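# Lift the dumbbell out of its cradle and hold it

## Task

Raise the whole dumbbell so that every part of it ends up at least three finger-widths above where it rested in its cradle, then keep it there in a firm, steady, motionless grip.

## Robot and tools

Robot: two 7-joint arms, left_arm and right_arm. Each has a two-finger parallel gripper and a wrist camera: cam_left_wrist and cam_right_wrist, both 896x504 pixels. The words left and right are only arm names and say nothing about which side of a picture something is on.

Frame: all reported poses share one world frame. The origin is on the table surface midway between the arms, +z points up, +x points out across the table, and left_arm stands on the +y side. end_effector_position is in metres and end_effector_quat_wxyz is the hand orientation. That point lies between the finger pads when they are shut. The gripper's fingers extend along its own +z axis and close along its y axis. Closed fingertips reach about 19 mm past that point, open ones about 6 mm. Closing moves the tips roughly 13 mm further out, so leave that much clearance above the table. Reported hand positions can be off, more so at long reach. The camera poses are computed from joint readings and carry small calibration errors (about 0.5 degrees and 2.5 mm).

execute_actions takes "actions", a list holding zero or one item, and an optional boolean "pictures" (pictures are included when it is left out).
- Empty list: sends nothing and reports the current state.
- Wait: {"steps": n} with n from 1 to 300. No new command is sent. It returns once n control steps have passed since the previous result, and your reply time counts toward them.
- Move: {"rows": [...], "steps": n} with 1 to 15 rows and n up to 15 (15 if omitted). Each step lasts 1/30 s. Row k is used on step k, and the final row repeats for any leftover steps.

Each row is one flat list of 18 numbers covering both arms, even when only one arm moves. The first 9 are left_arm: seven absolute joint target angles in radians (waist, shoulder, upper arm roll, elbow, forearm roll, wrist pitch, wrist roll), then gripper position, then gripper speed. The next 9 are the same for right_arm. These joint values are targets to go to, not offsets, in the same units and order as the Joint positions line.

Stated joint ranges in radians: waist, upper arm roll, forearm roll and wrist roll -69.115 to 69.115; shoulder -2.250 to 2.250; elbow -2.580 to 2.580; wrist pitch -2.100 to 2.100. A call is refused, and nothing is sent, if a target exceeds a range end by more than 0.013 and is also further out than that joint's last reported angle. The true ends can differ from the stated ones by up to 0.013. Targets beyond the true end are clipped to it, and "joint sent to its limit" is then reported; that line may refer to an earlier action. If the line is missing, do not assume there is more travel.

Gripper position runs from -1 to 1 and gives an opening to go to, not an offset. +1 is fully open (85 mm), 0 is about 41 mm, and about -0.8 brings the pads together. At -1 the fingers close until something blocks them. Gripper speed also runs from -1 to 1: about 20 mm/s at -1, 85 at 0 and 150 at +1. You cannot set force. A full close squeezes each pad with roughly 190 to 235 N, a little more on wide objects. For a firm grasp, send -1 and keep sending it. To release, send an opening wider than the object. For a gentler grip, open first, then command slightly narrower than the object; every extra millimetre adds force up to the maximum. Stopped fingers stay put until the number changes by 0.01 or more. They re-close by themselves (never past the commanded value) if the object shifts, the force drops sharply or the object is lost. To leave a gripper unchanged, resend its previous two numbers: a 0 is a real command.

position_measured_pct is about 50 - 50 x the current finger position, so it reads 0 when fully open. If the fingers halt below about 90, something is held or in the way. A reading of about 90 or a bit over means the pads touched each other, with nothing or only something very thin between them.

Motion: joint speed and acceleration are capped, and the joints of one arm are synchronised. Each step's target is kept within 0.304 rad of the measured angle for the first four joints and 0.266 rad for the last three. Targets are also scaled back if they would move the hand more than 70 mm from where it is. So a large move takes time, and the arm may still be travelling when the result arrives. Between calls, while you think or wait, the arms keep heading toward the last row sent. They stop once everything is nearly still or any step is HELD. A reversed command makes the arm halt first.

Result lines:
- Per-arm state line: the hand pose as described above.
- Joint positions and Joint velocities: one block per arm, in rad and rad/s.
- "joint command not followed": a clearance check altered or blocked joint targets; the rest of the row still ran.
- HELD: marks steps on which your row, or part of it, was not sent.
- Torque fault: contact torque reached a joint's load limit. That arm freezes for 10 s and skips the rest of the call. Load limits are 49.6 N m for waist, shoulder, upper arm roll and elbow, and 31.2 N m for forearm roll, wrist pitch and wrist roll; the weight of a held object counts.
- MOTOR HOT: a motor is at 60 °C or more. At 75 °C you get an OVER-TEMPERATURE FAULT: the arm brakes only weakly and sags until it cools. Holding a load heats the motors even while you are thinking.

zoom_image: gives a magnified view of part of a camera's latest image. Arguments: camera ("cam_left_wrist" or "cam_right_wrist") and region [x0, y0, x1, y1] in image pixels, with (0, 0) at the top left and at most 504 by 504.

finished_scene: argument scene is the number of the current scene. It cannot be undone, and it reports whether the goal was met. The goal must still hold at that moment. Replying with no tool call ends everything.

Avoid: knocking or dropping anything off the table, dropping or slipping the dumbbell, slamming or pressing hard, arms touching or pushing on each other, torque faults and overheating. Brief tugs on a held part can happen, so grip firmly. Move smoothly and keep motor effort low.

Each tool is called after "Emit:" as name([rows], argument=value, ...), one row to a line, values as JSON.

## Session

Emit:
execute_actions(actions=[])

Scene clock: 0.00 s of 4800.00 s.
left_arm: end_effector_position=(+0.1187, +0.5456, +0.2191) position_measured_pct=0.0 end_effector_quat_wxyz=(-0.129, -0.377, +0.651, -0.646) | right_arm: end_effector_position=(+0.4246, -0.2929, +0.1998) position_measured_pct=0.0 end_effector_quat_wxyz=(-0.002, +0.014, +1.000, -0.001)
Joint positions: left_arm=[-1.901  1.036  0.153  1.426  0.285  2.068  1.033] | right_arm=[-0.058  0.431  0.002  1.659  0.     1.055  1.518]
Joint velocities: left_arm=[ 0.    -0.001  0.001  0.001  0.001  0.     0.001] | right_arm=[ 0.002  0.001 -0.    -0.     0.     0.     0.   ]
Motor temperatures (°C, as the motors report them): left_arm=[38 34 31 32 40 40 34] | right_arm=[32 34 30 33 35 41 41]
camera_calibration (this result's frames):
cam_left_wrist: T_world_to_cam=[[-0.651191, -0.199299, -0.732277, 0.355761], [0.671182, 0.299111, -0.678268, -0.0328997], [0.354211, -0.933173, -0.0610128, 0.624706], [0, 0, 0, 1]] pos_world=[0.0324729, 0.663702, 0.276316]

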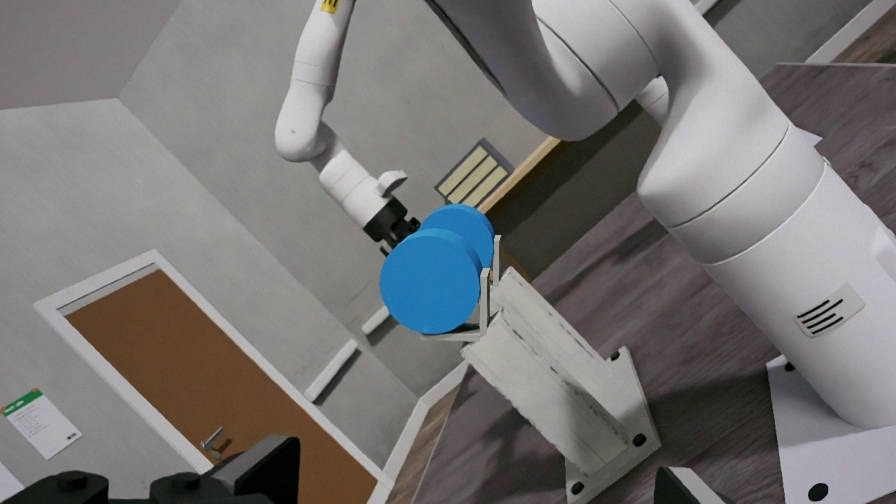

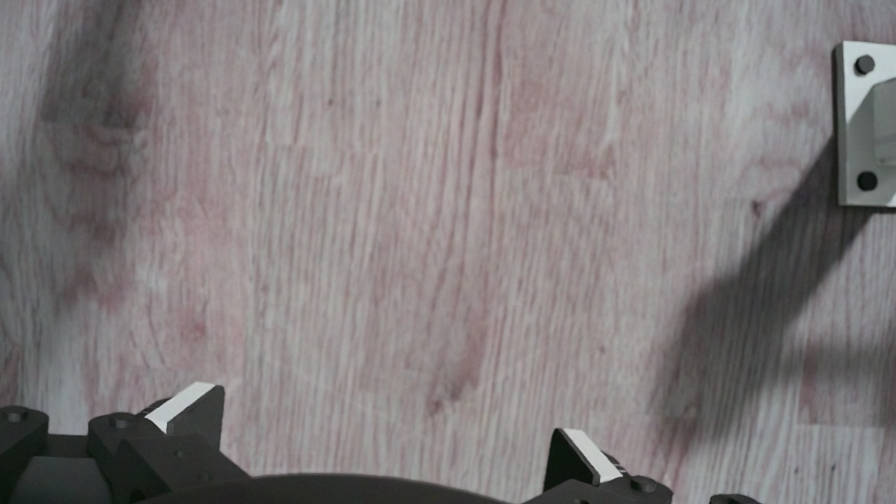

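Emit:
execute_actions([
  {"rows":[[-1.901,1.036,0.153,1.426,0.285,2.068,1.033,1,0,-0.058,0.15,0,1.4,0,1.59,1.518,1,0]],"steps":15},
], pictures=false)

Emit:
execute_actions([
  {"rows":[[-1.901,1.036,0.153,1.426,0.285,2.068,1.033,1,0,-0.85,0.2,0,1.33,0,1.61,2.3,1,0]],"steps":15},
], pictures=false)

Emit:
execute_actions([
  {"steps":35},
])

Scene clock: 12.77 s of 4800.00 s.
left_arm: end_effector_position=(+0.1185, +0.5454, +0.2191) position_measured_pct=0.0 end_effector_quat_wxyz=(-0.130, -0.377, +0.651, -0.647) | right_arm: end_effector_position=(+0.3890, -0.2931, +0.3713) position_measured_pct=0.0 end_effector_quat_wxyz=(+0.031, +0.013, +0.999, +0.001)
Joint positions: left_arm=[-1.901  1.036  0.153  1.426  0.285  2.068  1.033] | right_arm=[-0.058  0.188  0.     1.434  0.     1.458  1.518]
Joint velocities: left_arm=[ 0.    -0.001  0.    -0.001 -0.     0.    -0.001] | right_arm=[-0.    -0.35  -0.002 -0.313 -0.001  1.215 -0.001]
Motor temperatures (°C, as the motors report them): left_arm=[38 34 31 32 40 40 34] | right_arm=[32 34 30 33 35 41 41]
Steps of this call (steps 1 to 90: nothing new was sent; then 9.27 s passed at rest; steps 91 to 105: all 15 steps of this action). Readings (joint positions | what the end effector reports):
91: left_arm=[-1.901 1.036 0.153 1.426 0.285 2.068 1.033] | right_arm=[-0.058 0.430 0.002 1.658 0.000 1.056 1.518] | left_arm position_measured_pct=0.0 | right_arm position_measured_pct=0.0
92: left_arm=[-1.901 1.036 0.153 1.426 0.285 2.068 1.033] | right_arm=[-0.058 0.425 0.002 1.655 0.000 1.060 1.518] | left_arm position_measured_pct=0.0 | right_arm position_measured_pct=0.0
94: left_arm=[-1.901 1.036 0.153 1.426 0.285 2.068 1.033] | right_arm=[-0.058 0.397 0.002 1.631 0.000 1.084 1.518] | left_arm position_measured_pct=0.0 | right_arm position_measured_pct=0.0
98: left_arm=[-1.901 1.036 0.153 1.426 0.285 2.068 1.033] | right_arm=[-0.058 0.306 0.001 1.547 0.000 1.185 1.518] | left_arm position_measured_pct=0.0 | right_arm position_measured_pct=0.0
105: the state above

Scene clock: 13.27 s of 4800.00 s.
left_arm: end_effector_position=(+0.1185, +0.5454, +0.2191) position_measured_pct=0.0 end_effector_quat_wxyz=(-0.130, -0.377, +0.651, -0.647) | right_arm: end_effector_position=(+0.3494, -0.1434, +0.3973) position_measured_pct=0.0 end_effector_quat_wxyz=(+0.002, -0.339, +0.941, -0.000)
Joint positions: left_arm=[-1.901  1.036  0.153  1.426  0.285  2.068  1.033] | right_arm=[-0.444  0.192  0.001  1.345  0.     1.6    1.851]
Joint velocities: left_arm=[ 0.    -0.001 -0.002  0.    -0.001 -0.001  0.   ] | right_arm=[-1.011  0.034 -0.003 -0.061 -0.     0.04   0.887]
Motor temperatures (°C, as the motors report them): left_arm=[38 34 31 32 40 40 34] | right_arm=[32 34 30 33 35 41 41]
Steps of this call (steps 1 to 15: all 15 steps of this action). Readings (joint positions | what the end effector reports):
1: left_arm=[-1.901 1.036 0.153 1.426 0.285 2.068 1.033] | right_arm=[-0.059 0.178 0.000 1.423 0.000 1.498 1.519] | left_arm position_measured_pct=0.0 | right_arm position_measured_pct=0.0
2: left_arm=[-1.901 1.036 0.153 1.426 0.285 2.068 1.033] | right_arm=[-0.065 0.171 0.001 1.412 0.001 1.533 1.523] | left_arm position_measured_pct=0.0 | right_arm position_measured_pct=0.0
4: left_arm=[-1.901 1.036 0.153 1.426 0.285 2.068 1.033] | right_arm=[-0.093 0.170 0.002 1.394 0.001 1.572 1.545] | left_arm position_measured_pct=0.0 | right_arm position_measured_pct=0.0
8: left_arm=[-1.901 1.036 0.153 1.426 0.285 2.068 1.033] | right_arm=[-0.210 0.179 0.002 1.368 0.001 1.585 1.645] | left_arm position_measured_pct=0.0 | right_arm position_measured_pct=0.0
15: the state above

Scene clock: 14.43 s of 4800.00 s.
left_arm: end_effector_position=(+0.1185, +0.5454, +0.2191) position_measured_pct=0.0 end_effector_quat_wxyz=(-0.130, -0.377, +0.651, -0.647) | right_arm: end_effector_position=(+0.2668, -0.0053, +0.3987) position_measured_pct=0.0 end_effector_quat_wxyz=(-0.001, +0.699, -0.715, -0.000)
Joint positions: left_arm=[-1.901  1.036  0.153  1.426  0.285  2.068  1.033] | right_arm=[-0.85  0.2  -0.    1.33 -0.    1.61  2.3 ]
Joint velocities: left_arm=[ 0.    -0.    -0.     0.001 -0.     0.001  0.   ] | right_arm=[ 0.001  0.001  0.    -0.001  0.    -0.     0.   ]
Motor temperatures (°C, as the motors report them): left_arm=[38 34 31 32 40 40 34] | right_arm=[32 34 30 33 35 41 41]
Steps of this call (steps 1 to 35: the robot went on to your last target). Readings (joint positions | what the end effector reports):
1: left_arm=[-1.901 1.036 0.153 1.426 0.285 2.068 1.033] | right_arm=[-0.478 0.193 0.001 1.343 0.000 1.601 1.880] | left_arm position_measured_pct=0.0 | right_arm position_measured_pct=0.0
2: left_arm=[-1.901 1.036 0.153 1.426 0.285 2.068 1.033] | right_arm=[-0.512 0.194 0.000 1.341 0.000 1.603 1.910] | left_arm position_measured_pct=0.0 | right_arm position_measured_pct=0.0
4: left_arm=[-1.901 1.036 0.153 1.426 0.285 2.068 1.033] | right_arm=[-0.579 0.196 0.000 1.338 0.000 1.604 1.969] | left_arm position_measured_pct=0.0 | right_arm position_measured_pct=0.0
8: left_arm=[-1.901 1.036 0.153 1.426 0.285 2.068 1.033] | right_arm=[-0.711 0.198 -0.001 1.334 -0.000 1.607 2.109] | left_arm position_measured_pct=0.0 | right_arm position_measured_pct=0.0
35: the state above
camera_calibration (this result's frames):
cam_left_wrist: T_world_to_cam=[[-0.651791, -0.199816, -0.731602, 0.355836], [0.670885, 0.297947, -0.679073, -0.0318712], [0.353668, -0.933435, -0.0601457, 0.624584], [0, 0, 0, 1]] pos_world=[0.0324175, 0.663606, 0.276254]
cam_right_wrist: T_world_to_cam=[[-0.990369, -0.129364, 0.0493379, 0.223522], [-0.128504, 0.991502, 0.0202398, 0.0830488], [-0.051537, 0.0137047, -0.998577, 0.569216], [0, 0, 0, 1]] pos_world=[0.261377, -0.0612283, 0.555697]

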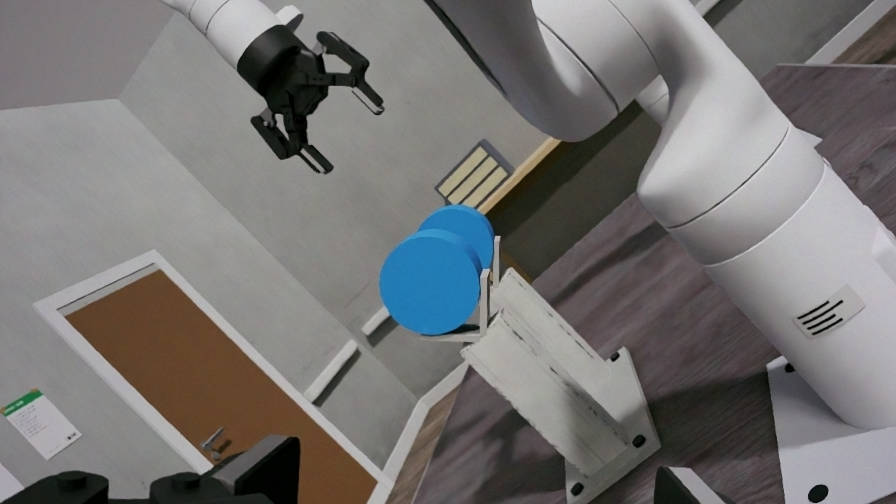

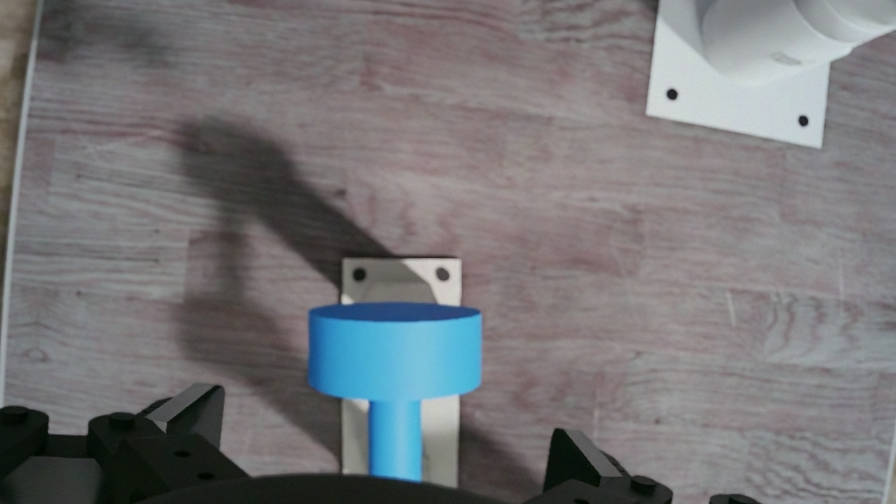

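Emit:
execute_actions([
  {"rows":[[-1.901,1.036,0.153,1.426,0.285,2.068,1.033,1,0,-0.985,0.328,0,1.372,0,1.44,2.32,1,0]],"steps":15},
], pictures=false)

Emit:
execute_actions([
  {"steps":10},
])

Scene clock: 46.67 s of 4800.00 s.
left_arm: end_effector_position=(+0.1185, +0.5454, +0.2191) position_measured_pct=0.0 end_effector_quat_wxyz=(-0.130, -0.377, +0.651, -0.647) | right_arm: end_effector_position=(+0.2567, +0.0710, +0.3320) position_measured_pct=0.0 end_effector_quat_wxyz=(-0.002, +0.752, -0.660, -0.000)
Joint positions: left_arm=[-1.901  1.036  0.153  1.426  0.285  2.068  1.033] | right_arm=[-0.983  0.327 -0.     1.372  0.     1.44   2.32 ]
Joint velocities: left_arm=[-0.    -0.    -0.    -0.001  0.001  0.     0.   ] | right_arm=[-0.018  0.016  0.     0.002 -0.001  0.001 -0.   ]
Motor temperatures (°C, as the motors report them): left_arm=[38 34 31 32 40 40 34] | right_arm=[32 34 30 33 35 41 41]
Steps of this call (steps 1 to 15: the robot went on to your last target; steps 16 to 90: nothing new was sent; then 28.73 s passed at rest; steps 91 to 105: all 15 steps of this action). Readings (joint positions | what the end effector reports):
91: left_arm=[-1.901 1.036 0.153 1.426 0.285 2.068 1.033] | right_arm=[-0.851 0.201 0.000 1.330 0.000 1.609 2.300] | left_arm position_measured_pct=0.0 | right_arm position_measured_pct=0.0
92: left_arm=[-1.901 1.036 0.153 1.426 0.285 2.068 1.033] | right_arm=[-0.857 0.206 0.001 1.331 0.001 1.604 2.301] | left_arm position_measured_pct=0.0 | right_arm position_measured_pct=0.0
94: left_arm=[-1.901 1.036 0.153 1.426 0.285 2.068 1.033] | right_arm=[-0.886 0.232 0.002 1.339 0.001 1.573 2.304] | left_arm position_measured_pct=0.0 | right_arm position_measured_pct=0.0
98: left_arm=[-1.901 1.036 0.153 1.426 0.285 2.068 1.033] | right_arm=[-0.963 0.308 -0.001 1.365 -0.001 1.468 2.317] | left_arm position_measured_pct=0.0 | right_arm position_measured_pct=0.0
105: the state above

Scene clock: 47.00 s of 4800.00 s.
left_arm: end_effector_position=(+0.1185, +0.5454, +0.2191) position_measured_pct=0.0 end_effector_quat_wxyz=(-0.130, -0.377, +0.651, -0.647) | right_arm: end_effector_position=(+0.2560, +0.0716, +0.3314) position_measured_pct=0.0 end_effector_quat_wxyz=(-0.001, +0.752, -0.659, -0.000)
Joint positions: left_arm=[-1.901  1.036  0.153  1.426  0.285  2.068  1.033] | right_arm=[-0.985  0.328 -0.     1.372 -0.     1.44   2.32 ]
Joint velocities: left_arm=[ 0.    -0.001  0.001  0.001  0.001 -0.     0.   ] | right_arm=[-0.001  0.003  0.     0.     0.001 -0.     0.   ]
Motor temperatures (°C, as the motors report them): left_arm=[38 34 31 32 40 40 34] | right_arm=[32 34 30 33 35 41 41]
Steps of this call (steps 1 to 10: the robot went on to your last target). Readings (joint positions | what the end effector reports):
1: left_arm=[-1.901 1.036 0.153 1.426 0.285 2.068 1.033] | right_arm=[-0.983 0.327 -0.000 1.372 -0.000 1.440 2.320] | left_arm position_measured_pct=0.0 | right_arm position_measured_pct=0.0
2: left_arm=[-1.901 1.036 0.153 1.426 0.285 2.068 1.033] | right_arm=[-0.984 0.327 -0.000 1.372 -0.000 1.440 2.320] | left_arm position_measured_pct=0.0 | right_arm position_measured_pct=0.0
4: left_arm=[-1.901 1.036 0.153 1.426 0.285 2.068 1.033] | right_arm=[-0.984 0.328 -0.000 1.372 -0.000 1.440 2.320] | left_arm position_measured_pct=0.0 | right_arm position_measured_pct=0.0
8: left_arm=[-1.901 1.036 0.153 1.426 0.285 2.068 1.033] | right_arm=[-0.985 0.328 -0.000 1.372 -0.000 1.440 2.320] | left_arm position_measured_pct=0.0 | right_arm position_measured_pct=0.0
10: the state above
camera_calibration (this result's frames):
cam_left_wrist: T_world_to_cam=[[-0.651791, -0.199816, -0.731602, 0.355836], [0.670885, 0.297947, -0.679074, -0.0318711], [0.353668, -0.933435, -0.0601458, 0.624584], [0, 0, 0, 1]] pos_world=[0.0324176, 0.663606, 0.276254]
cam_right_wrist: T_world_to_cam=[[-0.958546, -0.280644, 0.0492747, 0.228855], [-0.279968, 0.959796, 0.0202552, 0.0477294], [-0.0529782, 0.00562017, -0.99858, 0.501308], [0, 0, 0, 1]] pos_world=[0.259289, 0.0155987, 0.488353]

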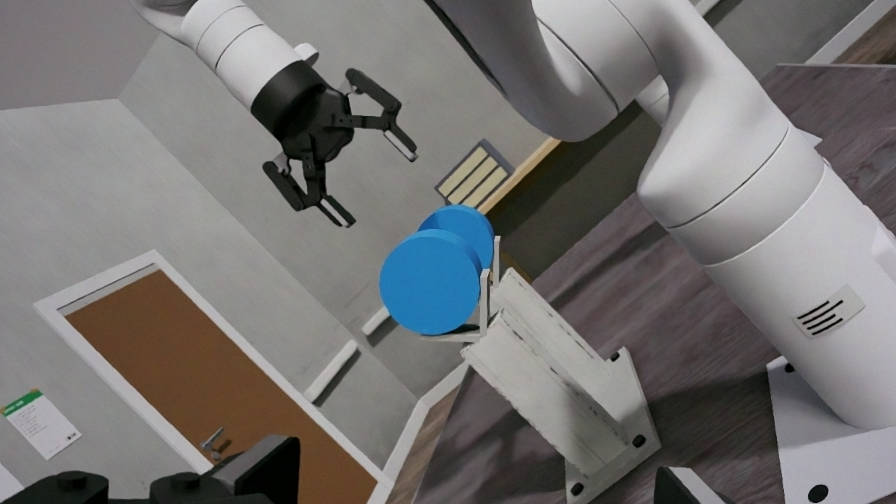

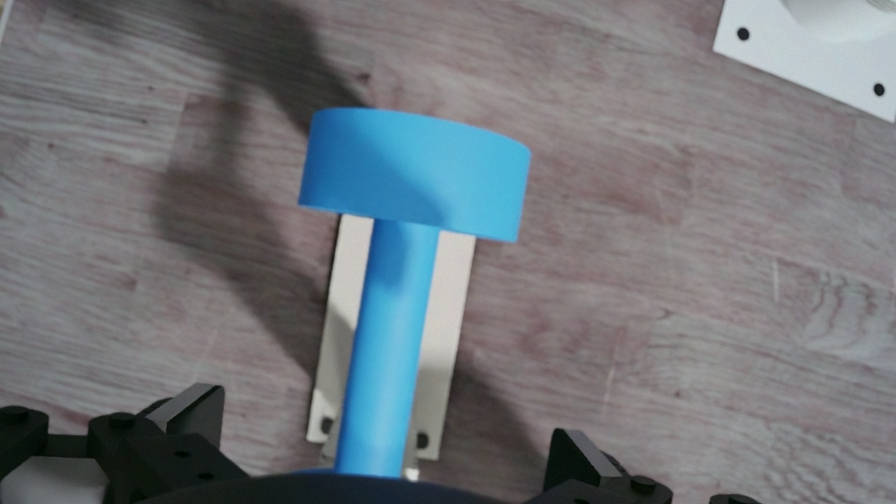

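Emit:
execute_actions([
  {"rows":[[-1.901,1.036,0.153,1.426,0.285,2.068,1.033,1,0,-0.949,0.306,0,1.501,0,1.333,2.356,1,0]],"steps":15},
], pictures=false)

Emit:
execute_actions([
  {"steps":8},
])

Scene clock: 71.53 s of 4800.00 s.
left_arm: end_effector_position=(+0.1185, +0.5454, +0.2191) position_measured_pct=0.0 end_effector_quat_wxyz=(-0.130, -0.377, +0.651, -0.647) | right_arm: end_effector_position=(+0.2592, +0.0498, +0.3010) position_measured_pct=0.0 end_effector_quat_wxyz=(-0.001, +0.752, -0.659, -0.000)
Joint positions: left_arm=[-1.901  1.036  0.153  1.426  0.285  2.068  1.033] | right_arm=[-0.95   0.307  0.     1.501 -0.     1.333  2.356]
Joint velocities: left_arm=[ 0.    -0.001  0.001  0.001  0.     0.     0.002] | right_arm=[ 0.005 -0.007 -0.     0.002  0.    -0.001 -0.   ]
Motor temperatures (°C, as the motors report them): left_arm=[38 35 31 32 40 40 34] | right_arm=[32 35 30 33 35 41 41]
Steps of this call (steps 1 to 15: the robot went on to your last target; steps 16 to 90: nothing new was sent; then 21.03 s passed at rest; steps 91 to 105: all 15 steps of this action). Readings (joint positions | what the end effector reports):
91: left_arm=[-1.901 1.036 0.153 1.426 0.285 2.068 1.033] | right_arm=[-0.985 0.328 -0.000 1.373 -0.000 1.439 2.320] | left_arm position_measured_pct=0.0 | right_arm position_measured_pct=0.0
92: left_arm=[-1.901 1.036 0.153 1.426 0.285 2.068 1.033] | right_arm=[-0.983 0.326 -0.000 1.378 -0.000 1.435 2.321] | left_arm position_measured_pct=0.0 | right_arm position_measured_pct=0.0
94: left_arm=[-1.901 1.036 0.153 1.426 0.285 2.068 1.033] | right_arm=[-0.975 0.321 -0.001 1.404 -0.000 1.414 2.328] | left_arm position_measured_pct=0.0 | right_arm position_measured_pct=0.0
98: left_arm=[-1.901 1.036 0.153 1.426 0.285 2.068 1.033] | right_arm=[-0.954 0.309 0.001 1.484 0.000 1.347 2.351] | left_arm position_measured_pct=0.0 | right_arm position_measured_pct=0.0
105: the state above

Scene clock: 71.80 s of 4800.00 s.
left_arm: end_effector_position=(+0.1185, +0.5454, +0.2191) position_measured_pct=0.0 end_effector_quat_wxyz=(-0.130, -0.377, +0.651, -0.647) | right_arm: end_effector_position=(+0.2593, +0.0496, +0.3011) position_measured_pct=0.0 end_effector_quat_wxyz=(-0.001, +0.752, -0.659, -0.000)
Joint positions: left_arm=[-1.901  1.036  0.153  1.426  0.285  2.068  1.033] | right_arm=[-0.949  0.306  0.     1.501  0.     1.333  2.356]
Joint velocities: left_arm=[-0.    -0.001  0.001 -0.001  0.     0.    -0.   ] | right_arm=[-0.001  0.     0.001 -0.     0.     0.     0.   ]
Motor temperatures (°C, as the motors report them): left_arm=[38 35 31 32 40 40 34] | right_arm=[32 35 30 33 35 41 41]
Steps of this call (steps 1 to 8: the robot went on to your last target). Readings (joint positions | what the end effector reports):
1: left_arm=[-1.901 1.036 0.153 1.426 0.285 2.068 1.033] | right_arm=[-0.949 0.306 0.000 1.501 0.000 1.333 2.356] | left_arm position_measured_pct=0.0 | right_arm position_measured_pct=0.0
2: left_arm=[-1.901 1.036 0.153 1.426 0.285 2.068 1.033] | right_arm=[-0.949 0.306 0.000 1.501 0.000 1.333 2.356] | left_arm position_measured_pct=0.0 | right_arm position_measured_pct=0.0
4: left_arm=[-1.901 1.036 0.153 1.426 0.285 2.068 1.033] | right_arm=[-0.949 0.306 0.000 1.501 0.000 1.333 2.356] | left_arm position_measured_pct=0.0 | right_arm position_measured_pct=0.0
8: the state above
camera_calibration (this result's frames):
cam_left_wrist: T_world_to_cam=[[-0.651791, -0.199816, -0.731602, 0.355836], [0.670885, 0.297947, -0.679073, -0.0318713], [0.353668, -0.933435, -0.060146, 0.624584], [0, 0, 0, 1]] pos_world=[0.0324176, 0.663606, 0.276254]
cam_right_wrist: T_world_to_cam=[[-0.958506, -0.280773, 0.0493175, 0.227339], [-0.280103, 0.959759, 0.0201397, 0.0705381], [-0.0529875, 0.00549005, -0.99858, 0.47144], [0, 0, 0, 1]] pos_world=[0.262644, -0.0064573, 0.458138]

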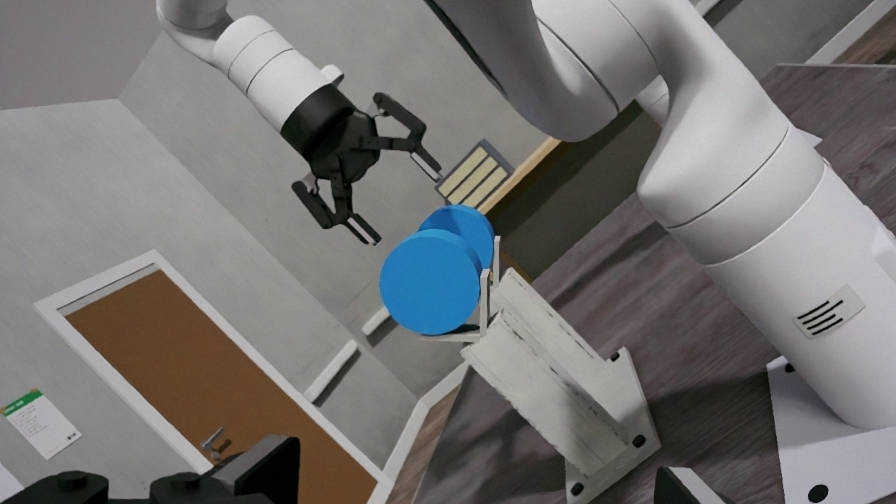

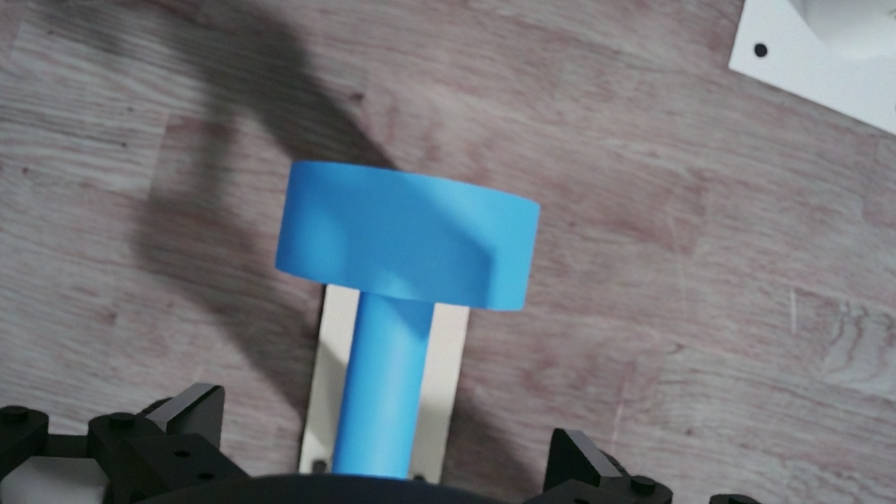

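Emit:
execute_actions([
  {"rows":[[-1.901,1.036,0.153,1.426,0.285,2.068,1.033,1,0,-0.956,0.352,0,1.64,0,1.148,2.349,1,0]],"steps":15},
], pictures=false)

Emit:
execute_actions([
  {"steps":8},
])

Scene clock: 84.73 s of 4800.00 s.
left_arm: end_effector_position=(+0.1185, +0.5454, +0.2191) position_measured_pct=0.0 end_effector_quat_wxyz=(-0.130, -0.377, +0.651, -0.647) | right_arm: end_effector_position=(+0.2569, +0.0512, +0.2401) position_measured_pct=0.0 end_effector_quat_wxyz=(-0.001, +0.752, -0.659, -0.000)
Joint positions: left_arm=[-1.901  1.036  0.153  1.426  0.285  2.068  1.033] | right_arm=[-0.956  0.352 -0.     1.64   0.     1.148  2.349]
Joint velocities: left_arm=[ 0.     0.001 -0.001  0.     0.001 -0.001  0.   ] | right_arm=[-0.002  0.004 -0.     0.003 -0.    -0.001  0.   ]
Motor temperatures (°C, as the motors report them): left_arm=[38 35 31 32 40 40 34] | right_arm=[32 35 30 33 35 41 41]
Steps of this call (steps 1 to 15: the robot went on to your last target; steps 16 to 90: nothing new was sent; then 9.43 s passed at rest; steps 91 to 105: all 15 steps of this action). Readings (joint positions | what the end effector reports):
91: left_arm=[-1.901 1.036 0.153 1.426 0.285 2.068 1.033] | right_arm=[-0.949 0.306 0.000 1.502 0.000 1.332 2.356] | left_arm position_measured_pct=0.0 | right_arm position_measured_pct=0.0
92: left_arm=[-1.901 1.036 0.153 1.426 0.285 2.068 1.033] | right_arm=[-0.949 0.308 0.000 1.506 0.000 1.326 2.356] | left_arm position_measured_pct=0.0 | right_arm position_measured_pct=0.0
94: left_arm=[-1.901 1.036 0.153 1.426 0.285 2.068 1.033] | right_arm=[-0.951 0.317 0.000 1.532 0.000 1.293 2.354] | left_arm position_measured_pct=0.0 | right_arm position_measured_pct=0.0
98: left_arm=[-1.901 1.036 0.153 1.426 0.285 2.068 1.033] | right_arm=[-0.955 0.345 -0.000 1.618 -0.000 1.177 2.350] | left_arm position_measured_pct=0.0 | right_arm position_measured_pct=0.0
105: the state above

Scene clock: 85.00 s of 4800.00 s.
left_arm: end_effector_position=(+0.1185, +0.5454, +0.2191) position_measured_pct=0.0 end_effector_quat_wxyz=(-0.130, -0.377, +0.651, -0.647) | right_arm: end_effector_position=(+0.2568, +0.0512, +0.2400) position_measured_pct=0.0 end_effector_quat_wxyz=(-0.001, +0.752, -0.659, -0.000)
Joint positions: left_arm=[-1.901  1.036  0.153  1.426  0.285  2.068  1.033] | right_arm=[-0.956  0.352 -0.     1.64  -0.     1.148  2.349]
Joint velocities: left_arm=[-0.    -0.001  0.    -0.    -0.002 -0.    -0.001] | right_arm=[-0.    -0.001 -0.001 -0.001 -0.    -0.    -0.   ]
Motor temperatures (°C, as the motors report them): left_arm=[38 35 31 32 40 40 34] | right_arm=[32 35 30 33 35 41 41]
Steps of this call (steps 1 to 8: the robot went on to your last target). Readings (joint positions | what the end effector reports):
1: left_arm=[-1.901 1.036 0.153 1.426 0.285 2.068 1.033] | right_arm=[-0.956 0.352 -0.000 1.640 -0.000 1.148 2.349] | left_arm position_measured_pct=0.0 | right_arm position_measured_pct=0.0
2: left_arm=[-1.901 1.036 0.153 1.426 0.285 2.068 1.033] | right_arm=[-0.956 0.352 -0.000 1.640 -0.000 1.148 2.349] | left_arm position_measured_pct=0.0 | right_arm position_measured_pct=0.0
4: left_arm=[-1.901 1.036 0.153 1.426 0.285 2.068 1.033] | right_arm=[-0.956 0.352 -0.000 1.640 -0.000 1.148 2.349] | left_arm position_measured_pct=0.0 | right_arm position_measured_pct=0.0
8: the state above
camera_calibration (this result's frames):
cam_left_wrist: T_world_to_cam=[[-0.651791, -0.199816, -0.731602, 0.355836], [0.670885, 0.297947, -0.679074, -0.0318711], [0.353668, -0.933435, -0.0601457, 0.624584], [0, 0, 0, 1]] pos_world=[0.0324175, 0.663606, 0.276254]
cam_right_wrist: T_world_to_cam=[[-0.958523, -0.280725, 0.0492693, 0.228376], [-0.280053, 0.959772, 0.0201931, 0.069483], [-0.052956, 0.00555753, -0.998581, 0.410185], [0, 0, 0, 1]] pos_world=[0.260085, -0.00485648, 0.396948]

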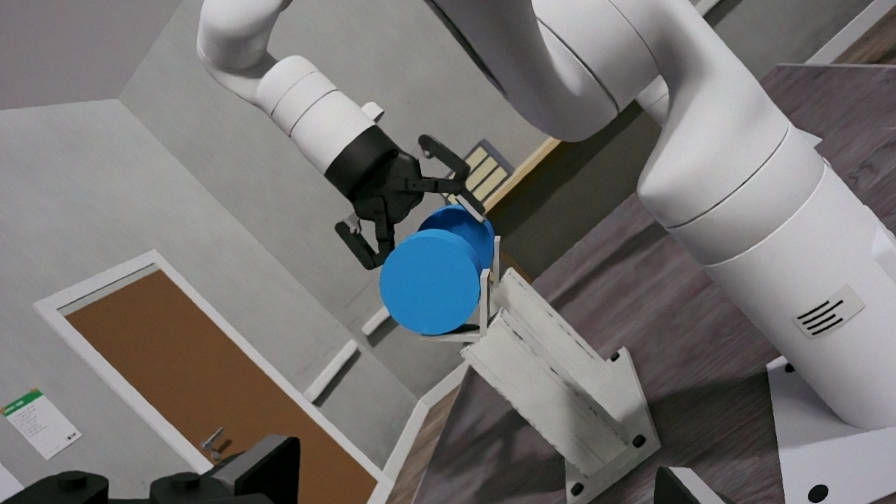

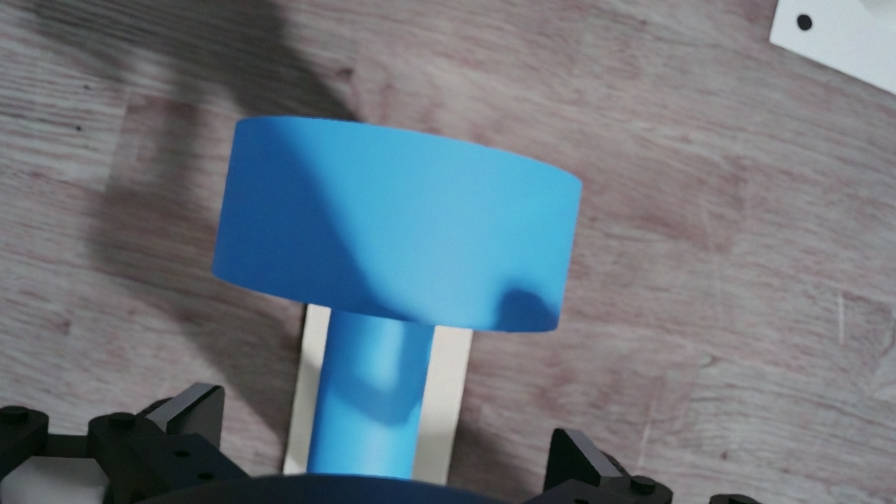

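Emit:
execute_actions([
  {"rows":[[-1.901,1.036,0.153,1.426,0.285,2.068,1.033,1,0,-0.951,0.357,0,1.645,0,1.138,2.354,1,0],[-1.901,1.036,0.153,1.426,0.285,2.068,1.033,1,0,-0.951,0.357,0,1.645,0,1.138,2.354,1,0],[-1.901,1.036,0.153,1.426,0.285,2.068,1.033,1,0,-0.951,0.357,0,1.645,0,1.138,2.354,-1,0]],"steps":15},
], pictures=false)

Emit:
execute_actions([
  {"steps":30},
], pictures=false)

Emit:
execute_actions([
  {"rows":[[-1.901,1.036,0.153,1.426,0.285,2.068,1.033,1,0,-0.951,0.352,0,1.635,0,1.153,2.354,-1,0],[-1.901,1.036,0.153,1.426,0.285,2.068,1.033,1,0,-0.951,0.352,0,1.635,0,1.153,2.354,-1,0],[-1.901,1.036,0.153,1.426,0.285,2.068,1.033,1,0,-0.951,0.352,0,1.635,0,1.153,2.354,-1,0],[-1.901,1.036,0.153,1.426,0.285,2.068,1.033,1,0,-0.951,0.352,0,1.635,0,1.153,2.354,-1,0],[-1.901,1.036,0.153,1.426,0.285,2.068,1.033,1,0,-0.951,0.344,0,1.612,0,1.184,2.354,-1,0]],"steps":15},
])

Scene clock: 103.53 s of 4800.00 s.
left_arm: end_effector_position=(+0.1185, +0.5454, +0.2191) position_measured_pct=0.0 end_effector_quat_wxyz=(-0.130, -0.377, +0.651, -0.647) | right_arm: end_effector_position=(+0.2588, +0.0503, +0.2364) position_measured_pct=30.6 end_effector_quat_wxyz=(-0.001, +0.752, -0.659, -0.000)
Joint positions: left_arm=[-1.901  1.036  0.153  1.426  0.285  2.068  1.033] | right_arm=[-0.951  0.357  0.     1.645  0.     1.138  2.354]
Joint velocities: left_arm=[-0.     0.001  0.    -0.001  0.     0.001 -0.   ] | right_arm=[ 0.001  0.001  0.    -0.     0.001  0.001 -0.   ]
Motor temperatures (°C, as the motors report them): left_arm=[38 35 31 32 40 40 34] | right_arm=[32 35 30 34 35 41 41]
Steps of this call (steps 1 to 15: the robot went on to your last target; steps 16 to 90: nothing new was sent; then 15.03 s passed at rest; steps 91 to 105: all 15 steps of this action). Readings (joint positions | what the end effector reports):
91: left_arm=[-1.901 1.036 0.153 1.426 0.285 2.068 1.033] | right_arm=[-0.955 0.353 -0.000 1.641 -0.000 1.147 2.350] | left_arm position_measured_pct=0.0 | right_arm position_measured_pct=0.0
92: left_arm=[-1.901 1.036 0.153 1.426 0.285 2.068 1.033] | right_arm=[-0.952 0.355 -0.001 1.643 -0.000 1.142 2.352] | left_arm position_measured_pct=0.0 | right_arm position_measured_pct=0.0
94: left_arm=[-1.901 1.036 0.153 1.426 0.285 2.068 1.033] | right_arm=[-0.951 0.357 0.000 1.645 0.000 1.138 2.354] | left_arm position_measured_pct=0.0 | right_arm position_measured_pct=0.4
98: left_arm=[-1.901 1.036 0.153 1.426 0.285 2.068 1.033] | right_arm=[-0.951 0.357 -0.000 1.645 -0.000 1.138 2.354] | left_arm position_measured_pct=0.0 | right_arm position_measured_pct=9.9
105: the state above

Scene clock: 104.53 s of 4800.00 s.
left_arm: end_effector_position=(+0.1185, +0.5454, +0.2191) position_measured_pct=0.0 end_effector_quat_wxyz=(-0.130, -0.377, +0.651, -0.647) | right_arm: end_effector_position=(+0.2624, +0.0507, +0.2375) position_measured_pct=66.3 end_effector_quat_wxyz=(-0.005, +0.751, -0.661, +0.001)
Joint positions: left_arm=[-1.901  1.036  0.153  1.426  0.285  2.068  1.033] | right_arm=[-0.949  0.357  0.002  1.642  0.002  1.134  2.353]
Joint velocities: left_arm=[-0.    -0.001  0.001 -0.    -0.001 -0.001  0.001] | right_arm=[ 0.002  0.002  0.     0.001 -0.001  0.    -0.   ]
Motor temperatures (°C, as the motors report them): left_arm=[38 35 31 32 40 40 34] | right_arm=[32 35 30 34 35 41 41]
Steps of this call (steps 1 to 15: the robot went on to your last target; steps 16 to 30: nothing new was sent). Readings (joint positions | what the end effector reports):
1: left_arm=[-1.901 1.036 0.153 1.426 0.285 2.068 1.033] | right_arm=[-0.951 0.357 0.000 1.645 0.000 1.138 2.354] | left_arm position_measured_pct=0.0 | right_arm position_measured_pct=33.7
2: left_arm=[-1.901 1.036 0.153 1.426 0.285 2.068 1.033] | right_arm=[-0.951 0.357 0.000 1.645 0.000 1.138 2.354] | left_arm position_measured_pct=0.0 | right_arm position_measured_pct=36.5
4: left_arm=[-1.901 1.036 0.153 1.426 0.285 2.068 1.033] | right_arm=[-0.951 0.357 0.000 1.645 0.000 1.138 2.354] | left_arm position_measured_pct=0.0 | right_arm position_measured_pct=42.5
8: left_arm=[-1.901 1.036 0.153 1.426 0.285 2.068 1.033] | right_arm=[-0.951 0.357 0.000 1.644 0.001 1.137 2.354] | left_arm position_measured_pct=0.0 | right_arm position_measured_pct=54.8
30: the state above
All arms were judged still, so your last target was given up. Only a new action makes them travel on or press farther. Fingers that are still opening or closing keep moving.

Scene clock: 105.03 s of 4800.00 s.
left_arm: end_effector_position=(+0.1185, +0.5454, +0.2191) position_measured_pct=0.0 end_effector_quat_wxyz=(-0.130, -0.377, +0.651, -0.647) | right_arm: end_effector_position=(+0.2592, +0.0508, +0.2514) position_measured_pct=66.7 end_effector_quat_wxyz=(-0.001, +0.752, -0.659, -0.000)
Joint positions: left_arm=[-1.901  1.036  0.153  1.426  0.285  2.068  1.033] | right_arm=[-0.951  0.344 -0.     1.612 -0.     1.184  2.354]
Joint velocities: left_arm=[ 0.    -0.     0.    -0.    -0.001  0.001 -0.001] | right_arm=[-0.    -0.004 -0.    -0.002  0.002  0.     0.   ]
Motor temperatures (°C, as the motors report them): left_arm=[38 35 31 32 40 40 34] | right_arm=[32 35 30 34 35 41 41]
Steps of this call (steps 1 to 15: all 15 steps of this action). Readings (joint positions | what the end effector reports):
1: left_arm=[-1.901 1.036 0.153 1.426 0.285 2.068 1.033] | right_arm=[-0.949 0.356 0.002 1.641 0.002 1.135 2.353] | left_arm position_measured_pct=0.0 | right_arm position_measured_pct=66.3
2: left_arm=[-1.901 1.036 0.153 1.426 0.285 2.068 1.033] | right_arm=[-0.949 0.355 0.002 1.638 0.002 1.142 2.353] | left_arm position_measured_pct=0.0 | right_arm position_measured_pct=66.3
4: left_arm=[-1.901 1.036 0.153 1.426 0.285 2.068 1.033] | right_arm=[-0.949 0.354 0.001 1.636 0.001 1.151 2.353] | left_arm position_measured_pct=0.0 | right_arm position_measured_pct=66.3
8: left_arm=[-1.901 1.036 0.153 1.426 0.285 2.068 1.033] | right_arm=[-0.950 0.346 0.000 1.616 0.000 1.180 2.354] | left_arm position_measured_pct=0.0 | right_arm position_measured_pct=66.7
15: the state above
camera_calibration (this result's frames):
cam_left_wrist: T_world_to_cam=[[-0.651791, -0.199815, -0.731602, 0.355836], [0.670885, 0.297947, -0.679073, -0.0318712], [0.353668, -0.933435, -0.0601461, 0.624584], [0, 0, 0, 1]] pos_world=[0.0324176, 0.663606, 0.276254]
cam_right_wrist: T_world_to_cam=[[-0.958537, -0.28064, 0.0494754, 0.229978], [-0.279974, 0.959798, 0.0200663, 0.0703363], [-0.0531178, 0.00538245, -0.998574, 0.421785], [0, 0, 0, 1]] pos_world=[0.262539, -0.00523772, 0.408393]

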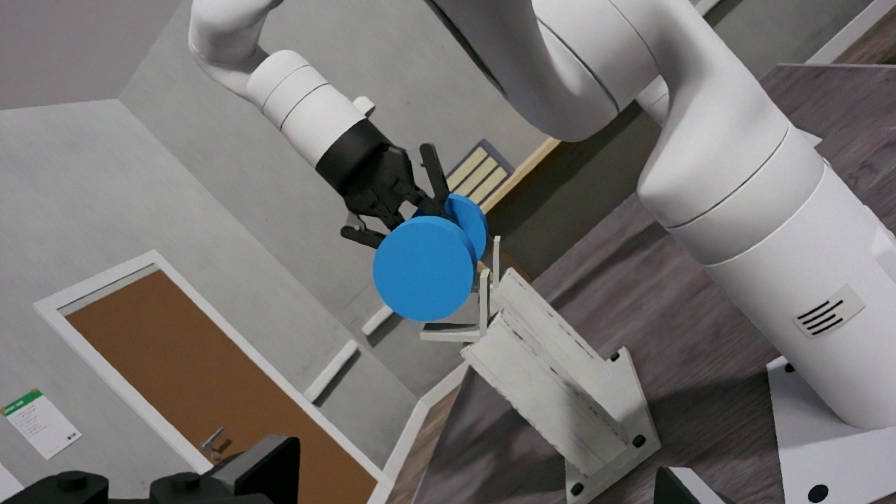

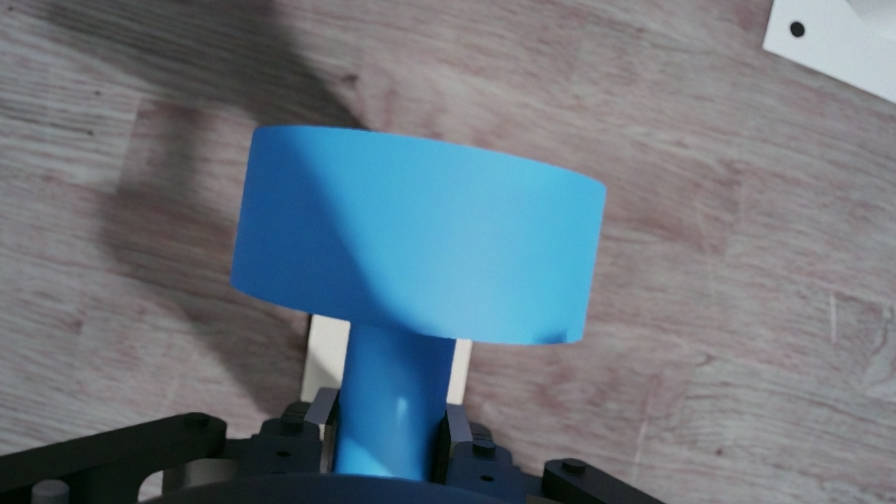

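Lifting; raise slowly to about z=0.31.

Emit:
execute_actions([
  {"rows":[[-1.901,1.036,0.153,1.426,0.285,2.068,1.033,1,0,-0.951,0.336,0,1.59,0,1.214,2.354,-1,0],[-1.901,1.036,0.153,1.426,0.285,2.068,1.033,1,0,-0.951,0.336,0,1.59,0,1.214,2.354,-1,0],[-1.901,1.036,0.153,1.426,0.285,2.068,1.033,1,0,-0.951,0.336,0,1.59,0,1.214,2.354,-1,0],[-1.901,1.036,0.153,1.426,0.285,2.068,1.033,1,0,-0.951,0.327,0,1.565,0,1.248,2.354,-1,0],[-1.901,1.036,0.153,1.426,0.285,2.068,1.033,1,0,-0.951,0.327,0,1.565,0,1.248,2.354,-1,0],[-1.901,1.036,0.153,1.426,0.285,2.068,1.033,1,0,-0.951,0.327,0,1.565,0,1.248,2.354,-1,0],[-1.901,1.036,0.153,1.426,0.285,2.068,1.033,1,0,-0.951,0.318,0,1.54,0,1.282,2.354,-1,0],[-1.901,1.036,0.153,1.426,0.285,2.068,1.033,1,0,-0.951,0.318,0,1.54,0,1.282,2.354,-1,0],[-1.901,1.036,0.153,1.426,0.285,2.068,1.033,1,0,-0.951,0.318,0,1.54,0,1.282,2.354,-1,0],[-1.901,1.036,0.153,1.426,0.285,2.068,1.033,1,0,-0.951,0.31,0,1.515,0,1.315,2.354,-1,0],[-1.901,1.036,0.153,1.426,0.285,2.068,1.033,1,0,-0.951,0.31,0,1.515,0,1.315,2.354,-1,0],[-1.901,1.036,0.153,1.426,0.285,2.068,1.033,1,0,-0.951,0.304,0,1.49,0,1.346,2.354,-1,0]],"steps":15},
], pictures=false)

Emit:
execute_actions([
  {"steps":30},
])

Scene clock: 125.70 s of 4800.00 s.
left_arm: end_effector_position=(+0.1185, +0.5454, +0.2191) position_measured_pct=0.0 end_effector_quat_wxyz=(-0.130, -0.377, +0.651, -0.647) | right_arm: end_effector_position=(+0.2588, +0.0503, +0.3039) position_measured_pct=66.7 end_effector_quat_wxyz=(-0.001, +0.752, -0.659, -0.000)
Joint positions: left_arm=[-1.901  1.036  0.153  1.426  0.285  2.068  1.033] | right_arm=[-0.951  0.305  0.     1.494  0.     1.342  2.354]
Joint velocities: left_arm=[-0.    -0.    -0.001  0.001  0.     0.    -0.001] | right_arm=[-0.    -0.042  0.001 -0.129 -0.002  0.164  0.   ]
Motor temperatures (°C, as the motors report them): left_arm=[38 35 31 32 40 40 34] | right_arm=[32 35 30 34 35 41 41]
Steps of this call (steps 1 to 15: the robot went on to your last target; steps 16 to 90: nothing new was sent; then 17.17 s passed at rest; steps 91 to 105: all 15 steps of this action). Readings (joint positions | what the end effector reports):
91: left_arm=[-1.901 1.036 0.153 1.426 0.285 2.068 1.033] | right_arm=[-0.951 0.344 -0.000 1.611 -0.000 1.185 2.354] | left_arm position_measured_pct=0.0 | right_arm position_measured_pct=66.7
92: left_arm=[-1.901 1.036 0.153 1.426 0.285 2.068 1.033] | right_arm=[-0.951 0.342 -0.000 1.607 0.000 1.191 2.354] | left_arm position_measured_pct=0.0 | right_arm position_measured_pct=66.7
94: left_arm=[-1.901 1.036 0.153 1.426 0.285 2.068 1.033] | right_arm=[-0.951 0.336 -0.000 1.592 0.000 1.211 2.354] | left_arm position_measured_pct=0.0 | right_arm position_measured_pct=66.7
98: left_arm=[-1.901 1.036 0.153 1.426 0.285 2.068 1.033] | right_arm=[-0.951 0.324 -0.000 1.558 -0.000 1.258 2.354] | left_arm position_measured_pct=0.0 | right_arm position_measured_pct=66.7
105: the state above

Scene clock: 126.70 s of 4800.00 s.
left_arm: end_effector_position=(+0.1185, +0.5454, +0.2191) position_measured_pct=0.0 end_effector_quat_wxyz=(-0.130, -0.377, +0.651, -0.647) | right_arm: end_effector_position=(+0.2588, +0.0502, +0.3054) position_measured_pct=66.7 end_effector_quat_wxyz=(-0.001, +0.752, -0.659, -0.000)
Joint positions: left_arm=[-1.901  1.036  0.153  1.426  0.285  2.068  1.033] | right_arm=[-0.951  0.304 -0.     1.49  -0.     1.346  2.354]
Joint velocities: left_arm=[ 0.     0.001 -0.001  0.     0.001  0.    -0.   ] | right_arm=[-0.     0.001 -0.    -0.     0.001  0.001  0.   ]
Motor temperatures (°C, as the motors report them): left_arm=[38 35 31 32 40 40 34] | right_arm=[32 35 30 34 35 41 41]
Steps of this call (steps 1 to 15: the robot went on to your last target; steps 16 to 30: nothing new was sent). Readings (joint positions | what the end effector reports):
1: left_arm=[-1.901 1.036 0.153 1.426 0.285 2.068 1.033] | right_arm=[-0.951 0.304 0.000 1.491 -0.000 1.344 2.354] | left_arm position_measured_pct=0.0 | right_arm position_measured_pct=66.7
2: left_arm=[-1.901 1.036 0.153 1.426 0.285 2.068 1.033] | right_arm=[-0.951 0.304 0.000 1.491 -0.000 1.345 2.354] | left_arm position_measured_pct=0.0 | right_arm position_measured_pct=66.7
4: left_arm=[-1.901 1.036 0.153 1.426 0.285 2.068 1.033] | right_arm=[-0.951 0.304 0.000 1.490 -0.000 1.346 2.354] | left_arm position_measured_pct=0.0 | right_arm position_measured_pct=66.7
8: left_arm=[-1.901 1.036 0.153 1.426 0.285 2.068 1.033] | right_arm=[-0.951 0.304 -0.000 1.490 0.000 1.346 2.354] | left_arm position_measured_pct=0.0 | right_arm position_measured_pct=66.7
30: the state above
All arms were judged still, so your last target was given up. Only a new action makes them travel on or press farther. Fingers that are still opening or closing keep moving.
camera_calibration (this result's frames):
cam_left_wrist: T_world_to_cam=[[-0.651791, -0.199816, -0.731602, 0.355836], [0.670885, 0.297947, -0.679074, -0.031871], [0.353668, -0.933435, -0.0601457, 0.624583], [0, 0, 0, 1]] pos_world=[0.0324175, 0.663606, 0.276254]
cam_right_wrist: T_world_to_cam=[[-0.958521, -0.280733, 0.049261, 0.226793], [-0.280061, 0.95977, 0.0201923, 0.0696333], [-0.0529479, 0.00555862, -0.998582, 0.475645], [0, 0, 0, 1]] pos_world=[0.262072, -0.00580754, 0.462393]

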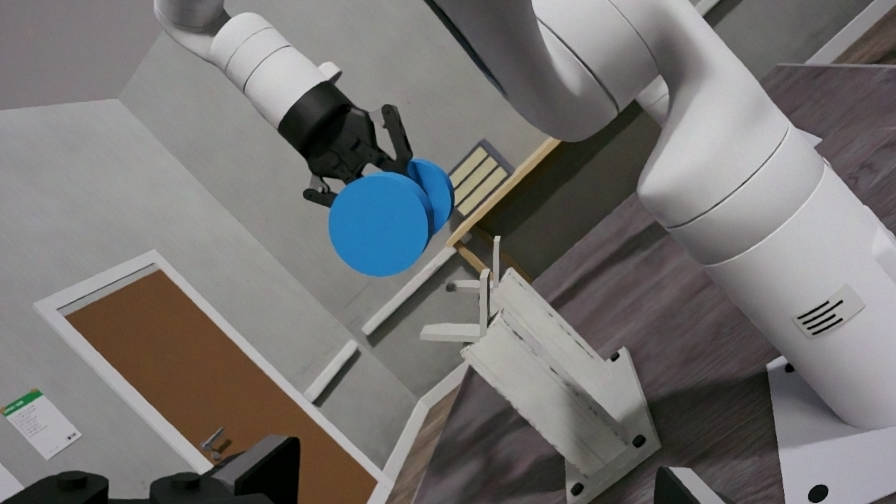

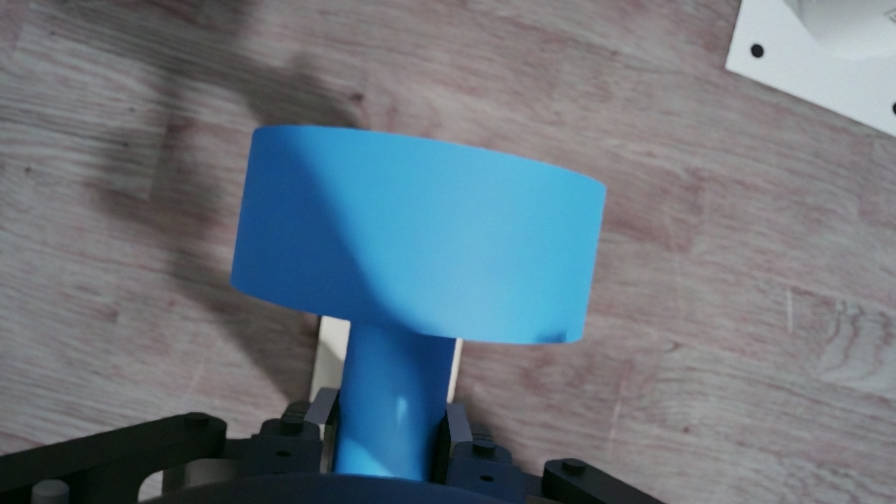

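Emit:
finished_scene(scene=2)

The scene is finished: the task was done.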